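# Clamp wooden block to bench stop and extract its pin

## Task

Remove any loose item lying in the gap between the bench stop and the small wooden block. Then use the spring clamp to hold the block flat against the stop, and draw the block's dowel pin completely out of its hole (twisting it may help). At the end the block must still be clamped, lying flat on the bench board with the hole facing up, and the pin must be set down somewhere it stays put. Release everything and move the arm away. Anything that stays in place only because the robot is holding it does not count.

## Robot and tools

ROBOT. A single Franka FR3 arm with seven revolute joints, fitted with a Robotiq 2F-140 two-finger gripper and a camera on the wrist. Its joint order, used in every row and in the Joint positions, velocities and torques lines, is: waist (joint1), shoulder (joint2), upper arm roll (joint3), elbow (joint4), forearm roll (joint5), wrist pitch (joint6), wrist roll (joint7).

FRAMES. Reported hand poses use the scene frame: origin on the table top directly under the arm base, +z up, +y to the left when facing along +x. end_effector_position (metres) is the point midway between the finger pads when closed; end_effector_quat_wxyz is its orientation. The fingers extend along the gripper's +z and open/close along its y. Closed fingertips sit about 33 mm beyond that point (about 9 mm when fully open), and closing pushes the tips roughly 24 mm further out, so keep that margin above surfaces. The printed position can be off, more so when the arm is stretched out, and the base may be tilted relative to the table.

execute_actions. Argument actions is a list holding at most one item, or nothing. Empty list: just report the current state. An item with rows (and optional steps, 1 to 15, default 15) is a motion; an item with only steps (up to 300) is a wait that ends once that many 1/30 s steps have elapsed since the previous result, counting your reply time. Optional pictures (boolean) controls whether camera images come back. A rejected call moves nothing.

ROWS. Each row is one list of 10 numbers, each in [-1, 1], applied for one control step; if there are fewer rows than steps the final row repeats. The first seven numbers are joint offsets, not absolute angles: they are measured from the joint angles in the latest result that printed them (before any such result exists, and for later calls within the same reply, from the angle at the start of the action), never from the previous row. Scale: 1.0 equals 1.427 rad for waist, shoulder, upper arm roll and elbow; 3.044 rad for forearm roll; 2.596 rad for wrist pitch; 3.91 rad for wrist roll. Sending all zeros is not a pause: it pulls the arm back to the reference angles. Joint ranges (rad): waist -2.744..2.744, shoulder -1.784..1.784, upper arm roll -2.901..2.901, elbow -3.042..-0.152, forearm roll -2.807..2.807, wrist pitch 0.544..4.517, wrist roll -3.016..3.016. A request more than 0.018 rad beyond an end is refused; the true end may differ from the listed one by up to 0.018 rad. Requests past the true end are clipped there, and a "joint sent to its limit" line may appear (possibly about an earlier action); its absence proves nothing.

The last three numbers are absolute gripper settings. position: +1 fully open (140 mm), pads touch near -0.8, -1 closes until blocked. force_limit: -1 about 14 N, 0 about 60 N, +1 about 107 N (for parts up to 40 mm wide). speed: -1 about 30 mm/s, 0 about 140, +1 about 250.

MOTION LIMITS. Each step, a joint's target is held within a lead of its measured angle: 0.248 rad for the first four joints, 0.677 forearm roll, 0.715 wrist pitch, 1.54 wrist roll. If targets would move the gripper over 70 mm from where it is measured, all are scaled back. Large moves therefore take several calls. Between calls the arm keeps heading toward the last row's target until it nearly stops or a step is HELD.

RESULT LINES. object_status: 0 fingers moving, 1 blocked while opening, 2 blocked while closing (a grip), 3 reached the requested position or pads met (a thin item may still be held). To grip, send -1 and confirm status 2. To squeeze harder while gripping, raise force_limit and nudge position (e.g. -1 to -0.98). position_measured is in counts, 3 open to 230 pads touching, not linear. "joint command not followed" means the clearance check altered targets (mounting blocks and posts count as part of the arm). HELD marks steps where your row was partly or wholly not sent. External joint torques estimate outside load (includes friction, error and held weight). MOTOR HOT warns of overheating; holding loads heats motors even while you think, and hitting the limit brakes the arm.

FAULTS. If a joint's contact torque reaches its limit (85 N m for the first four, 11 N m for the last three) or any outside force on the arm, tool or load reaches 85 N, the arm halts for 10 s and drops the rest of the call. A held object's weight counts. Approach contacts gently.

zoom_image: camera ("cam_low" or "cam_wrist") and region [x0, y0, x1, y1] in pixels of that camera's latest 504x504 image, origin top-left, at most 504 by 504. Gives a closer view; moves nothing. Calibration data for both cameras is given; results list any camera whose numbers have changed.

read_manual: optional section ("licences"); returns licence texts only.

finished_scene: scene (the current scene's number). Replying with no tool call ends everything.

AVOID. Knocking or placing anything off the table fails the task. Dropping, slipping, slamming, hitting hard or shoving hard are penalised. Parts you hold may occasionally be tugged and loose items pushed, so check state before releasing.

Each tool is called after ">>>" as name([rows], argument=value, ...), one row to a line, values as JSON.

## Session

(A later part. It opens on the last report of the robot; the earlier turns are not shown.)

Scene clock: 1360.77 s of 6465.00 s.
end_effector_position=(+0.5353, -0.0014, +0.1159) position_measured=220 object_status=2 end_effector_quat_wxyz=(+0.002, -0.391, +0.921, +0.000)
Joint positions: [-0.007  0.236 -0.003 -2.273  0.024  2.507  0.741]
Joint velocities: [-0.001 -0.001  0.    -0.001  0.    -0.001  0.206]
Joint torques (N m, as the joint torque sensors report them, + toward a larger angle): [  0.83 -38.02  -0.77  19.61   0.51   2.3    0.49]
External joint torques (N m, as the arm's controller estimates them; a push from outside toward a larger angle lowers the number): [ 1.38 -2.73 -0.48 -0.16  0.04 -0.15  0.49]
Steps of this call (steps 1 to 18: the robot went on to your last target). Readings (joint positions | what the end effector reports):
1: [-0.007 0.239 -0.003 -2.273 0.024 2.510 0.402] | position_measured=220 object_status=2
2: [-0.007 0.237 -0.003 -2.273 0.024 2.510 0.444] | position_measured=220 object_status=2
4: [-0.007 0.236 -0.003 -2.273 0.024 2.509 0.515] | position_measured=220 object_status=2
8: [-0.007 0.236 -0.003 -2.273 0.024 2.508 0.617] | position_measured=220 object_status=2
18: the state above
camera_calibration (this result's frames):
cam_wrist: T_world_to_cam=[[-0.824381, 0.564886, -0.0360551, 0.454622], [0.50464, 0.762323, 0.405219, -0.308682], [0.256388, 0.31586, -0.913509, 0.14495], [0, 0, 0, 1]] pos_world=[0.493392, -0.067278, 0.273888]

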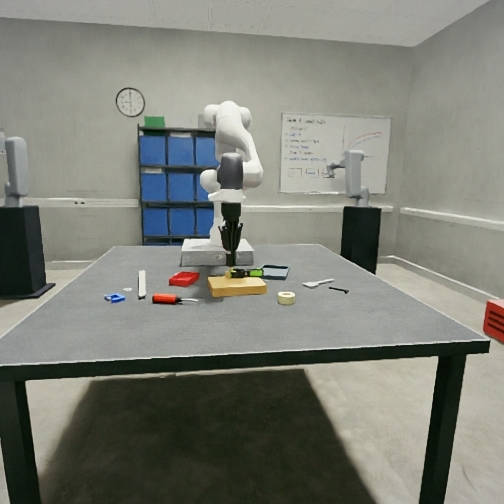

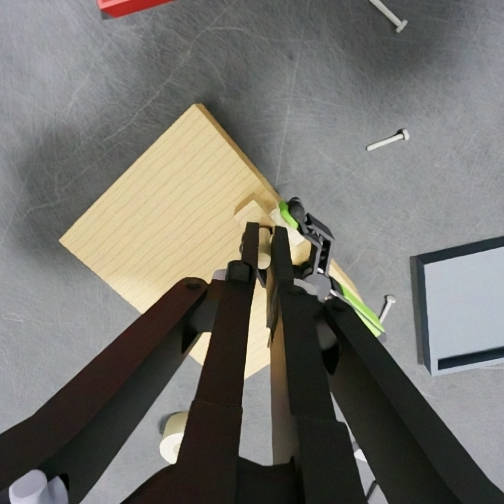

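>>> execute_actions([
  {"rows": [[0,-0.0018,0,0.0012,0,-0.0020,0.0165,-1,0,-0.7],[0,-0.0030,0,0.0015,0,-0.0034,0.0165,-1,0,-0.7],[0,-0.0048,0,0.0018,0,-0.0052,0.0165,-1,0,-0.7],[0,-0.0072,0,0.0021,0,-0.0072,0.0165,-1,0,-0.7],[0,-0.0100,0,0.0025,0,-0.0094,0.0165,-1,0,-0.7],[0,-0.0132,0,0.0030,0,-0.0116,0.0165,-1,0,-0.7],[0,-0.0166,0,0.0035,0,-0.0138,0.0165,-1,0,-0.7],[0,-0.0200,0,0.0040,0,-0.0158,0.0165,-1,0,-0.7],[0,-0.0232,0,0.0045,0,-0.0176,0.0165,-1,0,-0.7],[0,-0.0260,0,0.0050,0,-0.0190,0.0165,-1,0,-0.7],[0,-0.0284,0,0.0054,0,-0.0201,0.0165,-1,0,-0.7],[0,-0.0302,0,0.0057,0,-0.0207,0.0165,-1,0,-0.7],[0,-0.0316,0,0.0059,0,-0.0209,0.0165,-1,0,-0.7],[0,-0.0324,0,0.0061,0,-0.0209,0.0165,-1,0,-0.7],[0,-0.0327,0,0.0061,0,-0.0209,0.0165,-1,0,-0.7]], "steps": 15},
], pictures=false)

>>> execute_actions([
  {"steps": 14},
])

>>> zoom_image(camera="cam_low", region=[205, 245, 280, 295])

>>> zoom_image(camera="cam_wrist", region=[210, 160, 340, 290])

Scene clock: 1386.60 s of 6465.00 s.
end_effector_position=(+0.5378, -0.0008, +0.1375) position_measured=220 object_status=2 end_effector_quat_wxyz=(+0.005, -0.362, +0.932, -0.001)
Joint positions: [-0.007  0.194 -0.003 -2.265  0.024  2.465  0.803]
Joint velocities: [ 0.001 -0.058  0.     0.013  0.001 -0.053 -0.001]
Joint torques (N m, as the joint torque sensors report them, + toward a larger angle): [  0.96 -35.66  -0.99  20.13   0.52   2.13   0.21]
External joint torques (N m, as the arm's controller estimates them; a push from outside toward a larger angle lowers the number): [ 1.31 -2.63 -0.84  0.57  0.02 -0.21  0.21]
Steps of this call (steps 1 to 30: the robot went on to your last target; steps 31 to 90: nothing new was sent; then 22.33 s passed at rest; steps 91 to 105: all 15 steps of this action). Readings (joint positions | what the end effector reports):
91: [-0.007 0.236 -0.003 -2.273 0.024 2.507 0.803] | position_measured=220 object_status=2
92: [-0.007 0.236 -0.003 -2.273 0.024 2.506 0.803] | position_measured=220 object_status=2
94: [-0.007 0.233 -0.003 -2.272 0.024 2.502 0.803] | position_measured=220 object_status=2
98: [-0.007 0.221 -0.003 -2.271 0.024 2.488 0.803] | position_measured=220 object_status=2
105: the state above

Scene clock: 1387.07 s of 6465.00 s.
end_effector_position=(+0.5360, -0.0007, +0.1384) position_measured=220 object_status=2 end_effector_quat_wxyz=(+0.003, -0.362, +0.932, +0.001)
Joint positions: [-0.007  0.191 -0.003 -2.265  0.024  2.456  0.803]
Joint velocities: [-0.001  0.002 -0.    -0.     0.001 -0.005  0.   ]
Joint torques (N m, as the joint torque sensors report them, + toward a larger angle): [  0.72 -36.81  -1.    20.58   0.53   2.27   0.28]
External joint torques (N m, as the arm's controller estimates them; a push from outside toward a larger angle lowers the number): [ 1.22 -2.55 -0.71  0.25  0.02 -0.17  0.28]
Steps of this call (steps 1 to 14: the robot went on to your last target). Readings (joint positions | what the end effector reports):
1: [-0.007 0.192 -0.003 -2.265 0.024 2.464 0.803] | position_measured=220 object_status=2
2: [-0.007 0.192 -0.003 -2.265 0.024 2.462 0.803] | position_measured=220 object_status=2
4: [-0.007 0.191 -0.003 -2.265 0.024 2.460 0.803] | position_measured=220 object_status=2
8: [-0.007 0.191 -0.003 -2.265 0.024 2.458 0.803] | position_measured=220 object_status=2
14: the state above
camera_calibration (this result's frames):
cam_wrist: T_world_to_cam=[[-0.788095, 0.614473, -0.0364427, 0.436287], [0.549883, 0.72939, 0.406963, -0.343199], [0.276649, 0.300686, -0.912717, 0.15419], [0, 0, 0, 1]] pos_world=[0.489899, -0.0641232, 0.296301]

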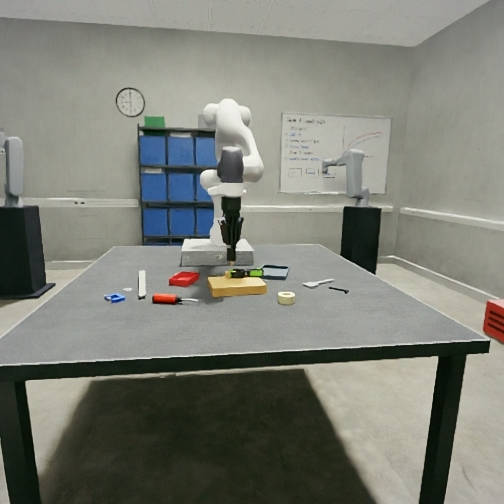

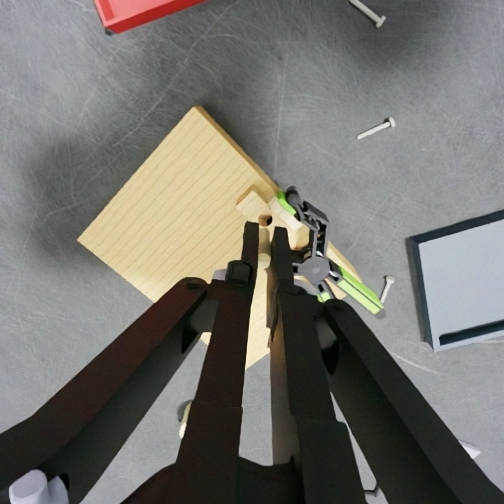

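Region (205, 245, 280, 295) of cam_low's 504x504 image, scaled by 6.720, with more detail than that image has.

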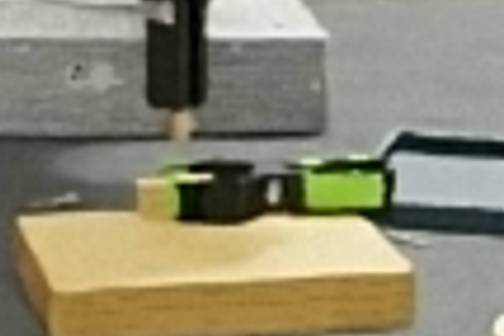

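Region (210, 160, 340, 290) of cam_wrist's 504x504 image, scaled by 3.877, with more detail than that image has.

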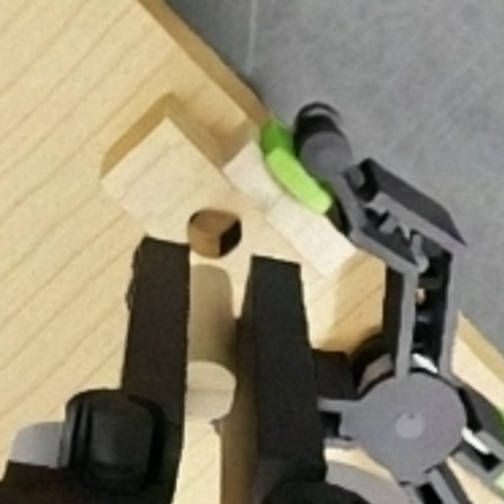

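>>> execute_actions([
  {"rows": [[0.0011,-0.0005,0,-0.0007,0,0.0016,0,-1,0,-0.7],[0.0043,-0.0021,0,-0.0029,0,0.0024,0,-1,0,-0.7],[0.0094,-0.0045,0,-0.0063,0,0.0034,0,-1,0,-0.7],[0.0162,-0.0078,0,-0.0108,0,0.0045,0,-1,0,-0.7],[0.0247,-0.0119,0,-0.0165,0,0.0058,0,-1,0,-0.7],[0.0346,-0.0167,0,-0.0231,0,0.0071,0,-1,0,-0.7],[0.0458,-0.0221,0,-0.0306,0,0.0085,0,-1,0,-0.7],[0.0582,-0.0281,0,-0.0388,0,0.0099,0,-1,0,-0.7],[0.0714,-0.0345,0,-0.0477,0,0.0114,0,-1,0,-0.7],[0.0855,-0.0412,0,-0.0570,0,0.0134,0,-1,0,-0.7],[0.1002,-0.0484,0,-0.0669,0,0.0165,0,-1,0,-0.7],[0.1154,-0.0557,0,-0.0770,0,0.0204,0,-1,0,-0.7],[0.1310,-0.0623,0,-0.0874,0,0.0249,0,-1,0,-0.7],[0.1467,-0.0674,0,-0.0981,0,0.0300,0,-1,0,-0.7],[0.1623,-0.0710,0,-0.1088,0,0.0355,0,-1,0,-0.7]], "steps": 15},
], pictures=false)

>>> execute_actions([
  {"rows": [[0.0563,-0.0151,0,-0.0383,0,0.0248,0,-1,0,-0.7],[0.0715,-0.0162,0,-0.0488,0,0.0308,0,-1,0,-0.7],[0.0862,-0.0165,0,-0.0592,0,0.0369,0,-1,0,-0.7],[0.1003,-0.0156,0,-0.0690,0,0.0427,0,-1,0,-0.7],[0.1135,-0.0140,0,-0.0784,0,0.0484,0,-1,0,-0.7],[0.1259,-0.0118,0,-0.0871,0,0.0536,0,-1,0,-0.7],[0.1371,-0.0091,0,-0.0951,0,0.0584,0,-1,0,-0.7],[0.1470,-0.0059,0,-0.1022,0,0.0625,0,-1,0,-0.7],[0.1555,-0.0024,0,-0.1084,0,0.0658,0,-1,0,-0.7],[0.1623,0.0012,0,-0.1134,0,0.0682,0,-1,0,-0.7],[0.1674,0.0050,0,-0.1172,0,0.0697,0,-1,0,-0.7],[0.1706,0.0085,0,-0.1197,0,0.0712,0,-1,0,-0.7],[0.1717,0.0119,0,-0.1207,0,0.0712,0,-1,0,-0.7],[0.1717,0.0144,0,-0.1208,0,0.0712,0,-1,0,-0.7],[0.1717,0.0153,0,-0.1209,0,0.0712,0,-1,0,-0.7]], "steps": 15},
], pictures=false)

>>> execute_actions([
  {"steps": 20},
])

Scene clock: 1507.57 s of 6465.00 s.
end_effector_position=(+0.4977, +0.0893, +0.1379) position_measured=220 object_status=2 end_effector_quat_wxyz=(+0.007, -0.444, +0.896, -0.001)
Joint positions: [ 0.174  0.108 -0.005 -2.385  0.024  2.505  0.803]
Joint velocities: [ 0.648 -0.244  0.034 -0.418 -0.002  0.249  0.001]
Joint torques (N m, as the joint torque sensors report them, + toward a larger angle): [  0.14 -31.62  -1.05  19.24   0.44   3.     0.14]
External joint torques (N m, as the arm's controller estimates them; a push from outside toward a larger angle lowers the number): [ 2.57 -2.74  0.38 -1.02 -0.02  0.54  0.14]
Steps of this call (steps 1 to 15: the robot went on to your last target; steps 16 to 90: nothing new was sent; then 117.00 s passed at rest; steps 91 to 105: all 15 steps of this action). Readings (joint positions | what the end effector reports):
91: [-0.007 0.191 -0.003 -2.265 0.024 2.456 0.803] | position_measured=220 object_status=2
92: [-0.007 0.191 -0.004 -2.265 0.024 2.457 0.803] | position_measured=220 object_status=2
94: [-0.001 0.188 -0.005 -2.270 0.024 2.459 0.803] | position_measured=220 object_status=2
98: [0.038 0.169 -0.007 -2.297 0.024 2.468 0.803] | position_measured=220 object_status=2
105: the state above

Scene clock: 1508.07 s of 6465.00 s.
end_effector_position=(+0.4126, +0.1831, +0.0831) position_measured=220 object_status=2 end_effector_quat_wxyz=(-0.006, -0.548, +0.836, +0.000)
Joint positions: [ 0.414  0.122 -0.003 -2.553  0.024  2.663  0.803]
Joint velocities: [ 0.065  0.114  0.001 -0.073  0.     0.128 -0.   ]
Joint torques (N m, as the joint torque sensors report them, + toward a larger angle): [  1.29 -31.67  -2.7   18.11   0.32   3.29   0.11]
External joint torques (N m, as the arm's controller estimates them; a push from outside toward a larger angle lowers the number): [ 3.02 -0.27 -0.83 -0.73 -0.16  0.58  0.11]
Steps of this call (steps 1 to 15: all 15 steps of this action). Readings (joint positions | what the end effector reports):
1: [0.197 0.100 -0.005 -2.400 0.024 2.515 0.803] | position_measured=220 object_status=2
2: [0.221 0.095 -0.005 -2.415 0.024 2.527 0.803] | position_measured=220 object_status=2
4: [0.268 0.089 -0.004 -2.446 0.024 2.553 0.803] | position_measured=220 object_status=2
8: [0.347 0.091 -0.003 -2.501 0.024 2.604 0.803] | position_measured=220 object_status=2
15: the state above

Scene clock: 1508.73 s of 6465.00 s.
end_effector_position=(+0.4151, +0.1850, +0.0811) position_measured=220 object_status=2 end_effector_quat_wxyz=(+0.000, -0.549, +0.836, -0.001)
Joint positions: [ 0.417  0.128 -0.003 -2.556  0.024  2.686  0.803]
Joint velocities: [ 0.001 -0.001  0.    -0.001 -0.001  0.002  0.002]
Joint torques (N m, as the joint torque sensors report them, + toward a larger angle): [  1.61 -29.39  -2.03  16.29   0.35   2.94   0.12]
External joint torques (N m, as the arm's controller estimates them; a push from outside toward a larger angle lowers the number): [ 1.97 -0.09 -1.79 -0.81  0.    0.48  0.12]
Steps of this call (steps 1 to 20: the robot went on to your last target). Readings (joint positions | what the end effector reports):
1: [0.416 0.125 -0.003 -2.554 0.024 2.667 0.803] | position_measured=220 object_status=2
2: [0.417 0.127 -0.003 -2.556 0.024 2.670 0.803] | position_measured=220 object_status=2
4: [0.417 0.128 -0.003 -2.556 0.024 2.675 0.803] | position_measured=220 object_status=2
8: [0.417 0.128 -0.003 -2.556 0.024 2.682 0.803] | position_measured=220 object_status=2
20: the state above
camera_calibration (this result's frames):
cam_wrist: T_world_to_cam=[[-0.970542, 0.238115, -0.0367272, 0.370198], [0.203868, 0.892882, 0.401496, -0.275002], [0.128395, 0.382181, -0.915124, 0.126131], [0, 0, 0, 1]] pos_world=[0.399162, 0.10919, 0.239434]

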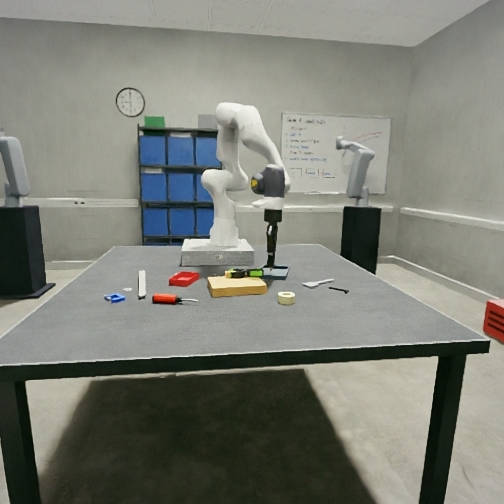

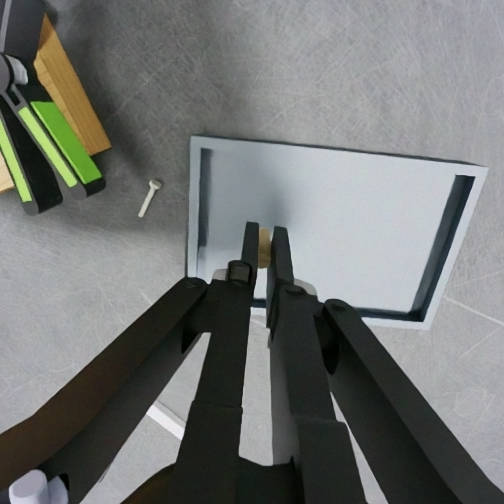

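>>> execute_actions([
  {"rows": [[0,0.0016,0,0,0,0.0022,0,-1,0,-0.7],[0,0.0027,0,0,0,0.0036,0,-1,0,-0.7],[0,0.0045,0,0,0,0.0053,0,-1,0,-0.7],[0,0.0069,0,0,0,0.0072,0,-1,0,-0.7],[0,0.0098,0,0,0,0.0092,0,-1,0,-0.7],[0,0.0131,0,0,0,0.0112,0,-1,0,-0.7],[0,0.0166,0,0,0,0.0131,0,-1,0,-0.7],[0,0.0200,0,0,0,0.0148,0,-1,0,-0.7],[0,0.0233,0,0,0,0.0162,0,-1,0,-0.7],[0,0.0262,0,0,0,0.0173,0,-1,0,-0.7],[0,0.0287,0,0,0,0.0181,0,-1,0,-0.7],[0,0.0307,0,0,0,0.0186,0,-1,0,-0.7],[0,0.0321,0,0,0,0.0186,0,-1,0,-0.7],[0,0.0329,0,0,0,0.0186,0,-1,0,-0.7],[0,0.0332,0,0,0,0.0186,0,-1,0,-0.7]], "steps": 15},
], pictures=false)

>>> execute_actions([
  {"steps": 10},
], pictures=false)

>>> execute_actions([
  {"rows": [[0,0.0014,0,0,0,0.0018,0,-1,0,-0.7],[0,0.0020,0,0,0,0.0022,0,-1,0,-0.7],[0,0.0026,0,0,0,0.0026,0,-1,0,-0.7],[0,0.0032,0,0,0,0.0030,0,-1,0,-0.7],[0,0.0038,0,0,0,0.0034,0,-1,0,-0.7],[0,0.0044,0,0,0,0.0038,0,-1,0,-0.7],[0,0.0050,0,0,0,0.0042,0,-1,0,-0.7],[0,0.0056,0,0,0,0.0046,0,-1,0,-0.7],[0,0.0062,0,0,0,0.0049,0,-1,0,-0.7],[0,0.0068,0,0,0,0.0052,0,-1,0,-0.7],[0,0.0074,0,0,0,0.0054,0,-1,0,-0.7],[0,0.0080,0,0,0,0.0054,0,-1,0,-0.7],[0,0.0085,0,0,0,0.0054,0,-1,0,-0.7],[0,0.0090,0,0,0,0.0054,0,-1,0,-0.7]], "steps": 15},
], pictures=false)

>>> execute_actions([
  {"steps": 10},
], pictures=false)

Scene clock: 1546.30 s of 6465.00 s.
end_effector_position=(+0.4136, +0.1837, +0.0653) position_measured=220 object_status=2 end_effector_quat_wxyz=(-0.002, -0.549, +0.836, -0.001)
Joint positions: [ 0.417  0.17  -0.003 -2.556  0.024  2.724  0.803]
Joint velocities: [ 0.     0.055 -0.    -0.001 -0.     0.042 -0.001]
Joint torques (N m, as the joint torque sensors report them, + toward a larger angle): [  0.94 -30.14  -1.17  16.26   0.32   3.11   0.12]
External joint torques (N m, as the arm's controller estimates them; a push from outside toward a larger angle lowers the number): [ 1.26  0.8  -1.02 -0.55  0.    0.58  0.12]
Steps of this call (steps 1 to 15: the robot went on to your last target; steps 16 to 90: nothing new was sent; then 34.07 s passed at rest; steps 91 to 105: all 15 steps of this action). Readings (joint positions | what the end effector reports):
91: [0.417 0.128 -0.003 -2.556 0.024 2.687 0.803] | position_measured=220 object_status=2
92: [0.417 0.128 -0.003 -2.556 0.024 2.688 0.803] | position_measured=220 object_status=2
94: [0.417 0.130 -0.003 -2.556 0.024 2.692 0.803] | position_measured=220 object_status=2
98: [0.417 0.144 -0.003 -2.556 0.024 2.705 0.803] | position_measured=220 object_status=2
105: the state above

Scene clock: 1546.63 s of 6465.00 s.
end_effector_position=(+0.4146, +0.1841, +0.0646) position_measured=220 object_status=2 end_effector_quat_wxyz=(+0.000, -0.549, +0.836, -0.002)
Joint positions: [ 0.417  0.173 -0.003 -2.556  0.024  2.731  0.803]
Joint velocities: [-0.001  0.001  0.001 -0.001  0.     0.006 -0.001]
Joint torques (N m, as the joint torque sensors report them, + toward a larger angle): [  0.99 -29.61  -1.04  16.04   0.28   2.97   0.11]
External joint torques (N m, as the arm's controller estimates them; a push from outside toward a larger angle lowers the number): [ 1.29  0.26 -0.91 -0.16 -0.04  0.54  0.11]
Steps of this call (steps 1 to 10: the robot went on to your last target). Readings (joint positions | what the end effector reports):
1: [0.417 0.172 -0.003 -2.556 0.024 2.726 0.803] | position_measured=220 object_status=2
2: [0.417 0.172 -0.003 -2.556 0.024 2.727 0.803] | position_measured=220 object_status=2
4: [0.417 0.173 -0.003 -2.556 0.024 2.728 0.803] | position_measured=220 object_status=2
8: [0.417 0.173 -0.003 -2.556 0.024 2.730 0.803] | position_measured=220 object_status=2
10: the state above

Scene clock: 1547.13 s of 6465.00 s.
end_effector_position=(+0.4146, +0.1839, +0.0612) position_measured=220 object_status=2 end_effector_quat_wxyz=(+0.000, -0.549, +0.836, -0.002)
Joint positions: [ 0.417  0.183 -0.003 -2.556  0.024  2.741  0.803]
Joint velocities: [ 0.     0.018  0.    -0.001 -0.001  0.008 -0.001]
Joint torques (N m, as the joint torque sensors report them, + toward a larger angle): [  1.12 -29.9   -0.92  15.98   0.31   2.95   0.14]
External joint torques (N m, as the arm's controller estimates them; a push from outside toward a larger angle lowers the number): [ 1.54  0.49 -0.68 -0.25 -0.01  0.48  0.14]
Steps of this call (steps 1 to 15: all 15 steps of this action). Readings (joint positions | what the end effector reports):
1: [0.417 0.173 -0.003 -2.556 0.024 2.731 0.803] | position_measured=220 object_status=2
2: [0.417 0.173 -0.003 -2.556 0.024 2.732 0.803] | position_measured=220 object_status=2
4: [0.417 0.174 -0.003 -2.556 0.024 2.733 0.803] | position_measured=220 object_status=2
8: [0.417 0.177 -0.003 -2.556 0.024 2.736 0.803] | position_measured=220 object_status=2
15: the state above

Scene clock: 1547.47 s of 6465.00 s.
end_effector_position=(+0.4147, +0.1840, +0.0610) position_measured=220 object_status=2 end_effector_quat_wxyz=(+0.000, -0.549, +0.836, -0.002)
Joint positions: [ 0.417  0.183 -0.003 -2.556  0.024  2.742  0.803]
Joint velocities: [ 0.001  0.001 -0.    -0.    -0.     0.002 -0.001]
Joint torques (N m, as the joint torque sensors report them, + toward a larger angle): [  1.05 -29.44  -1.08  16.04   0.32   2.97   0.14]
External joint torques (N m, as the arm's controller estimates them; a push from outside toward a larger angle lowers the number): [ 1.4   0.56 -0.9  -0.04  0.01  0.52  0.14]
Steps of this call (steps 1 to 10: the robot went on to your last target). Readings (joint positions | what the end effector reports):
1: [0.417 0.183 -0.003 -2.556 0.024 2.741 0.803] | position_measured=220 object_status=2
2: [0.417 0.183 -0.003 -2.556 0.024 2.741 0.803] | position_measured=220 object_status=2
4: [0.417 0.183 -0.003 -2.556 0.024 2.742 0.803] | position_measured=220 object_status=2
8: [0.417 0.183 -0.003 -2.556 0.024 2.742 0.803] | position_measured=220 object_status=2
10: the state above

>>> execute_actions([
  {"rows": [[0,0.0014,0,0,0,0.0010,0,-1,0,-0.7],[0,0.0019,0,0,0,0.0012,0,-1,0,-0.7],[0,0.0024,0,0,0,0.0014,0,-1,0,-0.7],[0,0.0029,0,0,0,0.0016,0,-1,0,-0.7],[0,0.0034,0,0,0,0.0017,0,-1,0,-0.7],[0,0.0039,0,0,0,0.0018,0,-1,0,-0.7],[0,0.0043,0,0,0,0.0018,0,-1,0,-0.7],[0,0.0047,0,0,0,0.0018,0,-1,0,-0.7]], "steps": 15},
], pictures=false)

Scene clock: 1563.27 s of 6465.00 s.
end_effector_position=(+0.4153, +0.1842, +0.0609) position_measured=220 object_status=2 end_effector_quat_wxyz=(+0.001, -0.549, +0.836, -0.002)
Joint positions: [ 0.417  0.184 -0.003 -2.556  0.024  2.744  0.803]
Joint velocities: [ 0.001  0.001 -0.     0.    -0.001  0.001  0.001]
Joint torques (N m, as the joint torque sensors report them, + toward a larger angle): [  1.1  -27.38  -1.09  15.83   0.29   2.95   0.13]
External joint torques (N m, as the arm's controller estimates them; a push from outside toward a larger angle lowers the number): [ 1.46  2.68 -0.91 -0.24 -0.02  0.5   0.13]
Steps of this call (steps 1 to 15: the robot went on to your last target; steps 16 to 90: nothing new was sent; then 12.30 s passed at rest; steps 91 to 105: all 15 steps of this action). Readings (joint positions | what the end effector reports):
91: [0.417 0.183 -0.003 -2.556 0.024 2.742 0.803] | position_measured=220 object_status=2
92: [0.417 0.183 -0.003 -2.556 0.024 2.742 0.803] | position_measured=220 object_status=2
94: [0.417 0.184 -0.003 -2.556 0.024 2.743 0.803] | position_measured=220 object_status=2
98: [0.417 0.184 -0.003 -2.556 0.024 2.744 0.803] | position_measured=220 object_status=2
105: the state above

>>> execute_actions([
  {"rows": [[0,0.0025,0,0,0,0,0,-1,0,-0.8],[0,0.0015,0,0,0,0,0,-1,0,-0.8],[0,0.0008,0,0,0,0,0,-1,0,-0.8],[0,0.0008,0,0,0,0,0,-1,0,-0.8],[0,0.0008,0,0,0,0,0,-0.35,0,-0.8]], "steps": 15},
], pictures=false)

>>> execute_actions([
  {"steps": 12},
])

Scene clock: 1573.60 s of 6465.00 s.
end_effector_position=(+0.4154, +0.1842, +0.0609) position_measured=193 object_status=0 end_effector_quat_wxyz=(+0.001, -0.549, +0.836, -0.002)
Joint positions: [ 0.417  0.184 -0.003 -2.556  0.024  2.745  0.803]
Joint velocities: [ 0.001 -0.001 -0.001  0.001 -0.001  0.     0.002]
Joint torques (N m, as the joint torque sensors report them, + toward a larger angle): [  0.86 -30.86  -1.13  15.93   0.29   2.58   0.12]
External joint torques (N m, as the arm's controller estimates them; a push from outside toward a larger angle lowers the number): [ 1.27 -0.64 -0.9  -0.28 -0.02  0.1   0.12]
Steps of this call (steps 1 to 15: the robot went on to your last target; steps 16 to 90: nothing new was sent; then 6.83 s passed at rest; steps 91 to 105: all 15 steps of this action). Readings (joint positions | what the end effector reports):
91: [0.417 0.184 -0.003 -2.556 0.024 2.745 0.803] | position_measured=220 object_status=2
92: [0.417 0.184 -0.003 -2.556 0.024 2.745 0.803] | position_measured=220 object_status=2
94: [0.417 0.184 -0.003 -2.556 0.024 2.745 0.803] | position_measured=220 object_status=2
98: [0.417 0.184 -0.003 -2.556 0.024 2.745 0.803] | position_measured=213 object_status=0
105: the state above

Scene clock: 1574.00 s of 6465.00 s.
end_effector_position=(+0.4154, +0.1842, +0.0609) position_measured=173 object_status=0 end_effector_quat_wxyz=(+0.001, -0.549, +0.836, -0.002)
Joint positions: [ 0.417  0.184 -0.003 -2.556  0.024  2.745  0.803]
Joint velocities: [ 0.    -0.001 -0.    -0.001 -0.001 -0.001 -0.001]
Joint torques (N m, as the joint torque sensors report them, + toward a larger angle): [  1.15 -30.65  -0.94  15.74   0.32   2.58   0.14]
External joint torques (N m, as the arm's controller estimates them; a push from outside toward a larger angle lowers the number): [ 1.46 -0.55 -0.8  -0.34  0.01  0.13  0.14]
Steps of this call (steps 1 to 12: the robot went on to your last target). Readings (joint positions | what the end effector reports):
1: [0.417 0.184 -0.003 -2.556 0.024 2.745 0.803] | position_measured=190 object_status=0
2: [0.417 0.184 -0.003 -2.556 0.024 2.745 0.803] | position_measured=187 object_status=0
4: [0.417 0.184 -0.003 -2.556 0.024 2.745 0.803] | position_measured=181 object_status=0
8: [0.417 0.184 -0.003 -2.556 0.024 2.745 0.803] | position_measured=173 object_status=0
12: the state above
camera_calibration (this result's frames):
cam_wrist: T_world_to_cam=[[-0.970303, 0.238645, -0.0395115, 0.369867], [0.203253, 0.892917, 0.401731, -0.266049], [0.131151, 0.381769, -0.914905, 0.106783], [0, 0, 0, 1]] pos_world=[0.398953, 0.108527, 0.21919]

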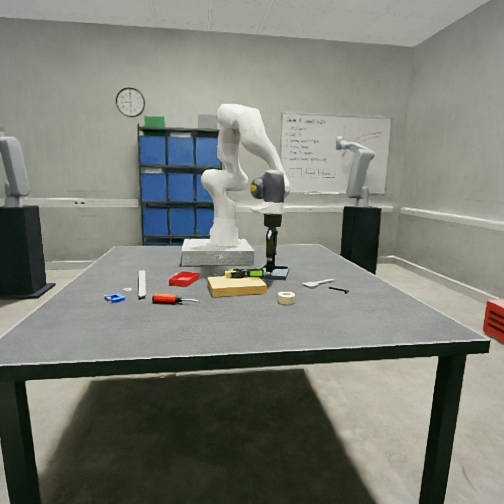

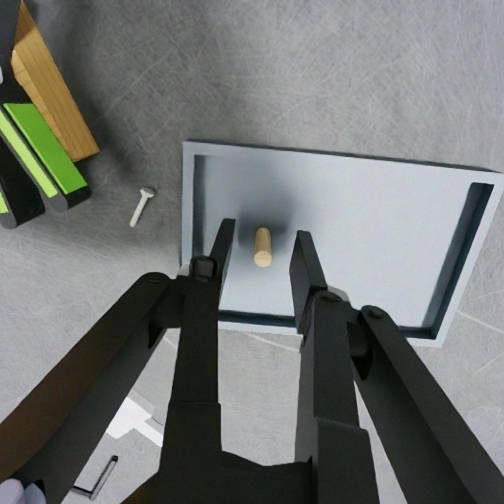

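>>> execute_actions([
  {"rows": [[0,-0.0010,0,0,0,-0.0020,0,-0.35,0,-0.8],[0,-0.0037,0,0,0,-0.0045,0,-0.35,0,-0.8],[0,-0.0081,0,0.0001,0,-0.0078,0,-0.35,0,-0.8],[0,-0.0140,0,0.0002,0,-0.0120,0,-0.35,0,-0.8],[0,-0.0214,0,0.0005,0,-0.0170,0,-0.35,0,-0.8],[0,-0.0300,0,0.0009,0,-0.0227,0,-0.35,0,-0.8],[0,-0.0398,0,0.0016,0,-0.0292,0,-0.35,0,-0.8],[0,-0.0506,0,0.0026,0,-0.0364,0,-0.35,0,-0.8],[0,-0.0623,0,0.0039,0,-0.0445,0,-0.35,0,-0.8],[0,-0.0748,0,0.0056,0,-0.054,0,-0.35,0,-0.8],[0,-0.0879,0,0.0077,0,-0.064,0,-0.35,0,-0.8],[0,-0.1016,0,0.0103,0,-0.075,0,-0.35,0,-0.8],[0,-0.1156,0,0.0133,0,-0.087,0,-0.35,0,-0.8],[0,-0.1299,0,0.0168,0,-0.099,0,-0.35,0,-0.8],[0,-0.1443,0,0.0208,0,-0.111,0,-0.35,0,-0.8]], "steps": 15},
], pictures=false)

>>> execute_actions([
  {"rows": [[0,-0.0515,0,0.0136,0,-0.061,0,-0.35,0,-0.8],[0,-0.0658,0,0.0184,0,-0.073,0,-0.35,0,-0.8],[0,-0.0798,0,0.0234,0,-0.085,0,-0.35,0,-0.8],[0,-0.0935,0,0.0287,0,-0.096,0,-0.35,0,-0.8],[0,-0.1066,0,0.0341,0,-0.106,0,-0.35,0,-0.8],[0,-0.1191,0,0.0396,0,-0.115,0,-0.35,0,-0.8],[0,-0.1308,0,0.0450,0,-0.123,0,-0.35,0,-0.8],[0,-0.1416,0,0.0503,0,-0.130,0,-0.35,0,-0.8],[0,-0.1514,0,0.0552,0,-0.135,0,-0.35,0,-0.8],[0,-0.1600,0,0.0597,0,-0.139,0,-0.35,0,-0.8],[0,-0.1674,0,0.0637,0,-0.142,0,-0.35,0,-0.8],[0,-0.1733,0,0.0670,0,-0.1435,0,-0.35,0,-0.8],[0,-0.1777,0,0.0695,0,-0.144,0,-0.35,0,-0.8],[0,-0.1804,0,0.0711,0,-0.144,0,-0.35,0,-0.8],[0,-0.1814,0,0.0716,0,-0.144,0,-0.35,0,-0.8]], "steps": 15},
], pictures=false)

>>> execute_actions([
  {"steps": 20},
])

>>> zoom_image(camera="cam_wrist", region=[60, 0, 300, 240])

>>> zoom_image(camera="cam_low", region=[205, 245, 295, 300])

Scene clock: 1645.00 s of 6465.00 s.
end_effector_position=(+0.4199, +0.1887, +0.1236) position_measured=173 object_status=3 end_effector_quat_wxyz=(+0.004, -0.550, +0.835, -0.000)
Joint positions: [ 0.417  0.027 -0.003 -2.539  0.024  2.575  0.803]
Joint velocities: [-0.001 -0.597  0.001  0.137  0.001 -0.704 -0.002]
Joint torques (N m, as the joint torque sensors report them, + toward a larger angle): [  0.82 -27.93  -0.95  19.59   0.38   2.35   0.13]
External joint torques (N m, as the arm's controller estimates them; a push from outside toward a larger angle lowers the number): [ 1.09 -2.12 -0.71  0.66 -0.04 -0.32  0.13]
Steps of this call (steps 1 to 15: the robot went on to your last target; steps 16 to 90: nothing new was sent; then 67.50 s passed at rest; steps 91 to 105: all 15 steps of this action). Readings (joint positions | what the end effector reports):
91: [0.417 0.184 -0.003 -2.556 0.024 2.744 0.803] | position_measured=173 object_status=3
92: [0.417 0.184 -0.003 -2.556 0.024 2.743 0.803] | position_measured=173 object_status=3
94: [0.417 0.179 -0.003 -2.556 0.024 2.736 0.803] | position_measured=173 object_status=3
98: [0.417 0.145 -0.003 -2.556 0.024 2.704 0.803] | position_measured=173 object_status=3
105: the state above

Scene clock: 1645.50 s of 6465.00 s.
end_effector_position=(+0.4210, +0.1935, +0.2484) position_measured=173 object_status=3 end_effector_quat_wxyz=(+0.013, -0.552, +0.834, +0.002)
Joint positions: [ 0.417 -0.222 -0.003 -2.442  0.024  2.246  0.803]
Joint velocities: [ 0.    -0.18   0.002  0.099  0.001 -0.242 -0.001]
Joint torques (N m, as the joint torque sensors report them, + toward a larger angle): [  0.92 -21.7   -1.3   20.68   0.6    1.94   0.09]
External joint torques (N m, as the arm's controller estimates them; a push from outside toward a larger angle lowers the number): [ 1.17 -2.73 -0.81  0.4  -0.02 -0.21  0.09]
Steps of this call (steps 1 to 15: all 15 steps of this action). Readings (joint positions | what the end effector reports):
1: [0.417 0.006 -0.003 -2.534 0.024 2.548 0.803] | position_measured=173 object_status=3
2: [0.417 -0.016 -0.003 -2.528 0.024 2.520 0.803] | position_measured=173 object_status=3
4: [0.417 -0.058 -0.003 -2.515 0.024 2.464 0.803] | position_measured=173 object_status=3
8: [0.417 -0.135 -0.003 -2.485 0.024 2.358 0.803] | position_measured=173 object_status=3
15: the state above

Scene clock: 1646.17 s of 6465.00 s.
end_effector_position=(+0.4121, +0.1899, +0.2510) position_measured=173 object_status=3 end_effector_quat_wxyz=(-0.001, -0.552, +0.834, +0.004)
Joint positions: [ 0.417 -0.231 -0.003 -2.437  0.024  2.204  0.803]
Joint velocities: [ 0.001  0.001 -0.     0.    -0.002 -0.004  0.001]
Joint torques (N m, as the joint torque sensors report them, + toward a larger angle): [  0.79 -24.56  -1.35  22.76   0.63   2.39   0.1 ]
External joint torques (N m, as the arm's controller estimates them; a push from outside toward a larger angle lowers the number): [ 1.05 -1.86 -0.84 -0.25 -0.01 -0.06  0.1 ]
Steps of this call (steps 1 to 20: the robot went on to your last target). Readings (joint positions | what the end effector reports):
1: [0.417 -0.226 -0.003 -2.439 0.024 2.239 0.803] | position_measured=173 object_status=3
2: [0.417 -0.229 -0.003 -2.438 0.024 2.233 0.803] | position_measured=173 object_status=3
4: [0.417 -0.231 -0.003 -2.437 0.024 2.224 0.803] | position_measured=173 object_status=3
8: [0.417 -0.231 -0.003 -2.437 0.024 2.213 0.803] | position_measured=173 object_status=3
20: the state above
camera_calibration (this result's frames):
cam_wrist: T_world_to_cam=[[-0.972475, 0.23135, -0.0277349, 0.372219], [0.200436, 0.891288, 0.406732, -0.346617], [0.118817, 0.389978, -0.913126, 0.282123], [0, 0, 0, 1]] pos_world=[0.397927, 0.112801, 0.408918]

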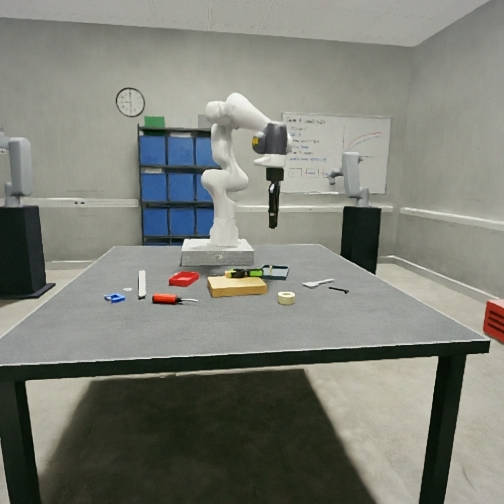

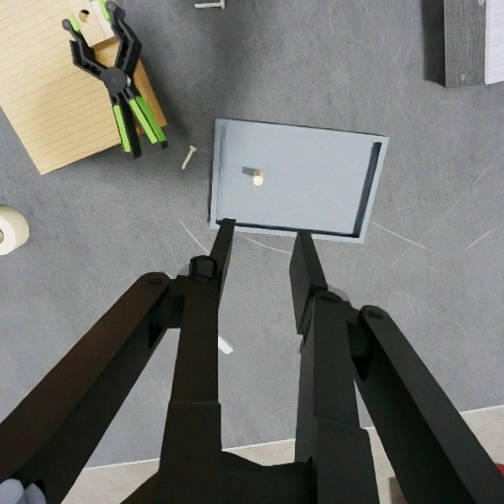

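Region (60, 0, 300, 240) of cam_wrist's 504x504 image, scaled by 2.100, with more detail than that image has.

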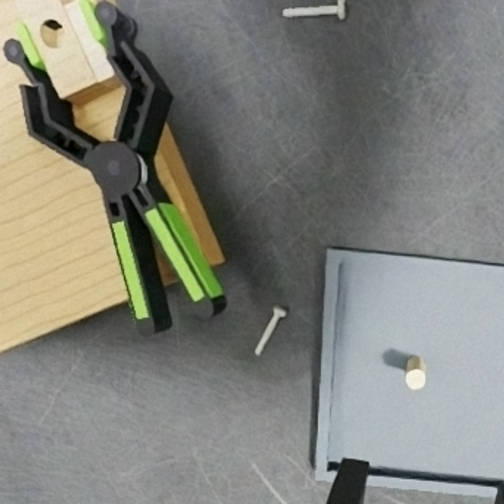

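Region (205, 245, 295, 300) of cam_low's 504x504 image, scaled by 5.600, with more detail than that image has.

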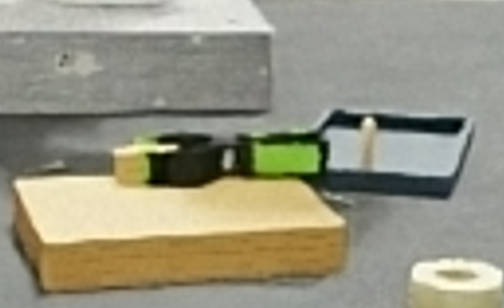

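>>> zoom_image(camera="cam_wrist", region=[55, 0, 145, 70])

>>> zoom_image(camera="cam_low", region=[218, 262, 254, 286])

Region (55, 0, 145, 70) of cam_wrist's 504x504 image, scaled by 5.600, with more detail than that image has.

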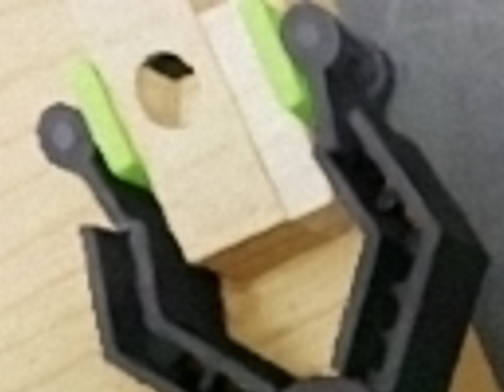

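Region (218, 262, 254, 286) of cam_low's 504x504 image, scaled by 14.000, with more detail than that image has.

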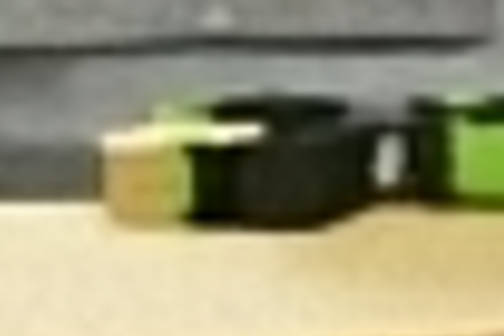

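>>> finished_scene(scene=2)

The scene is finished: the task was done.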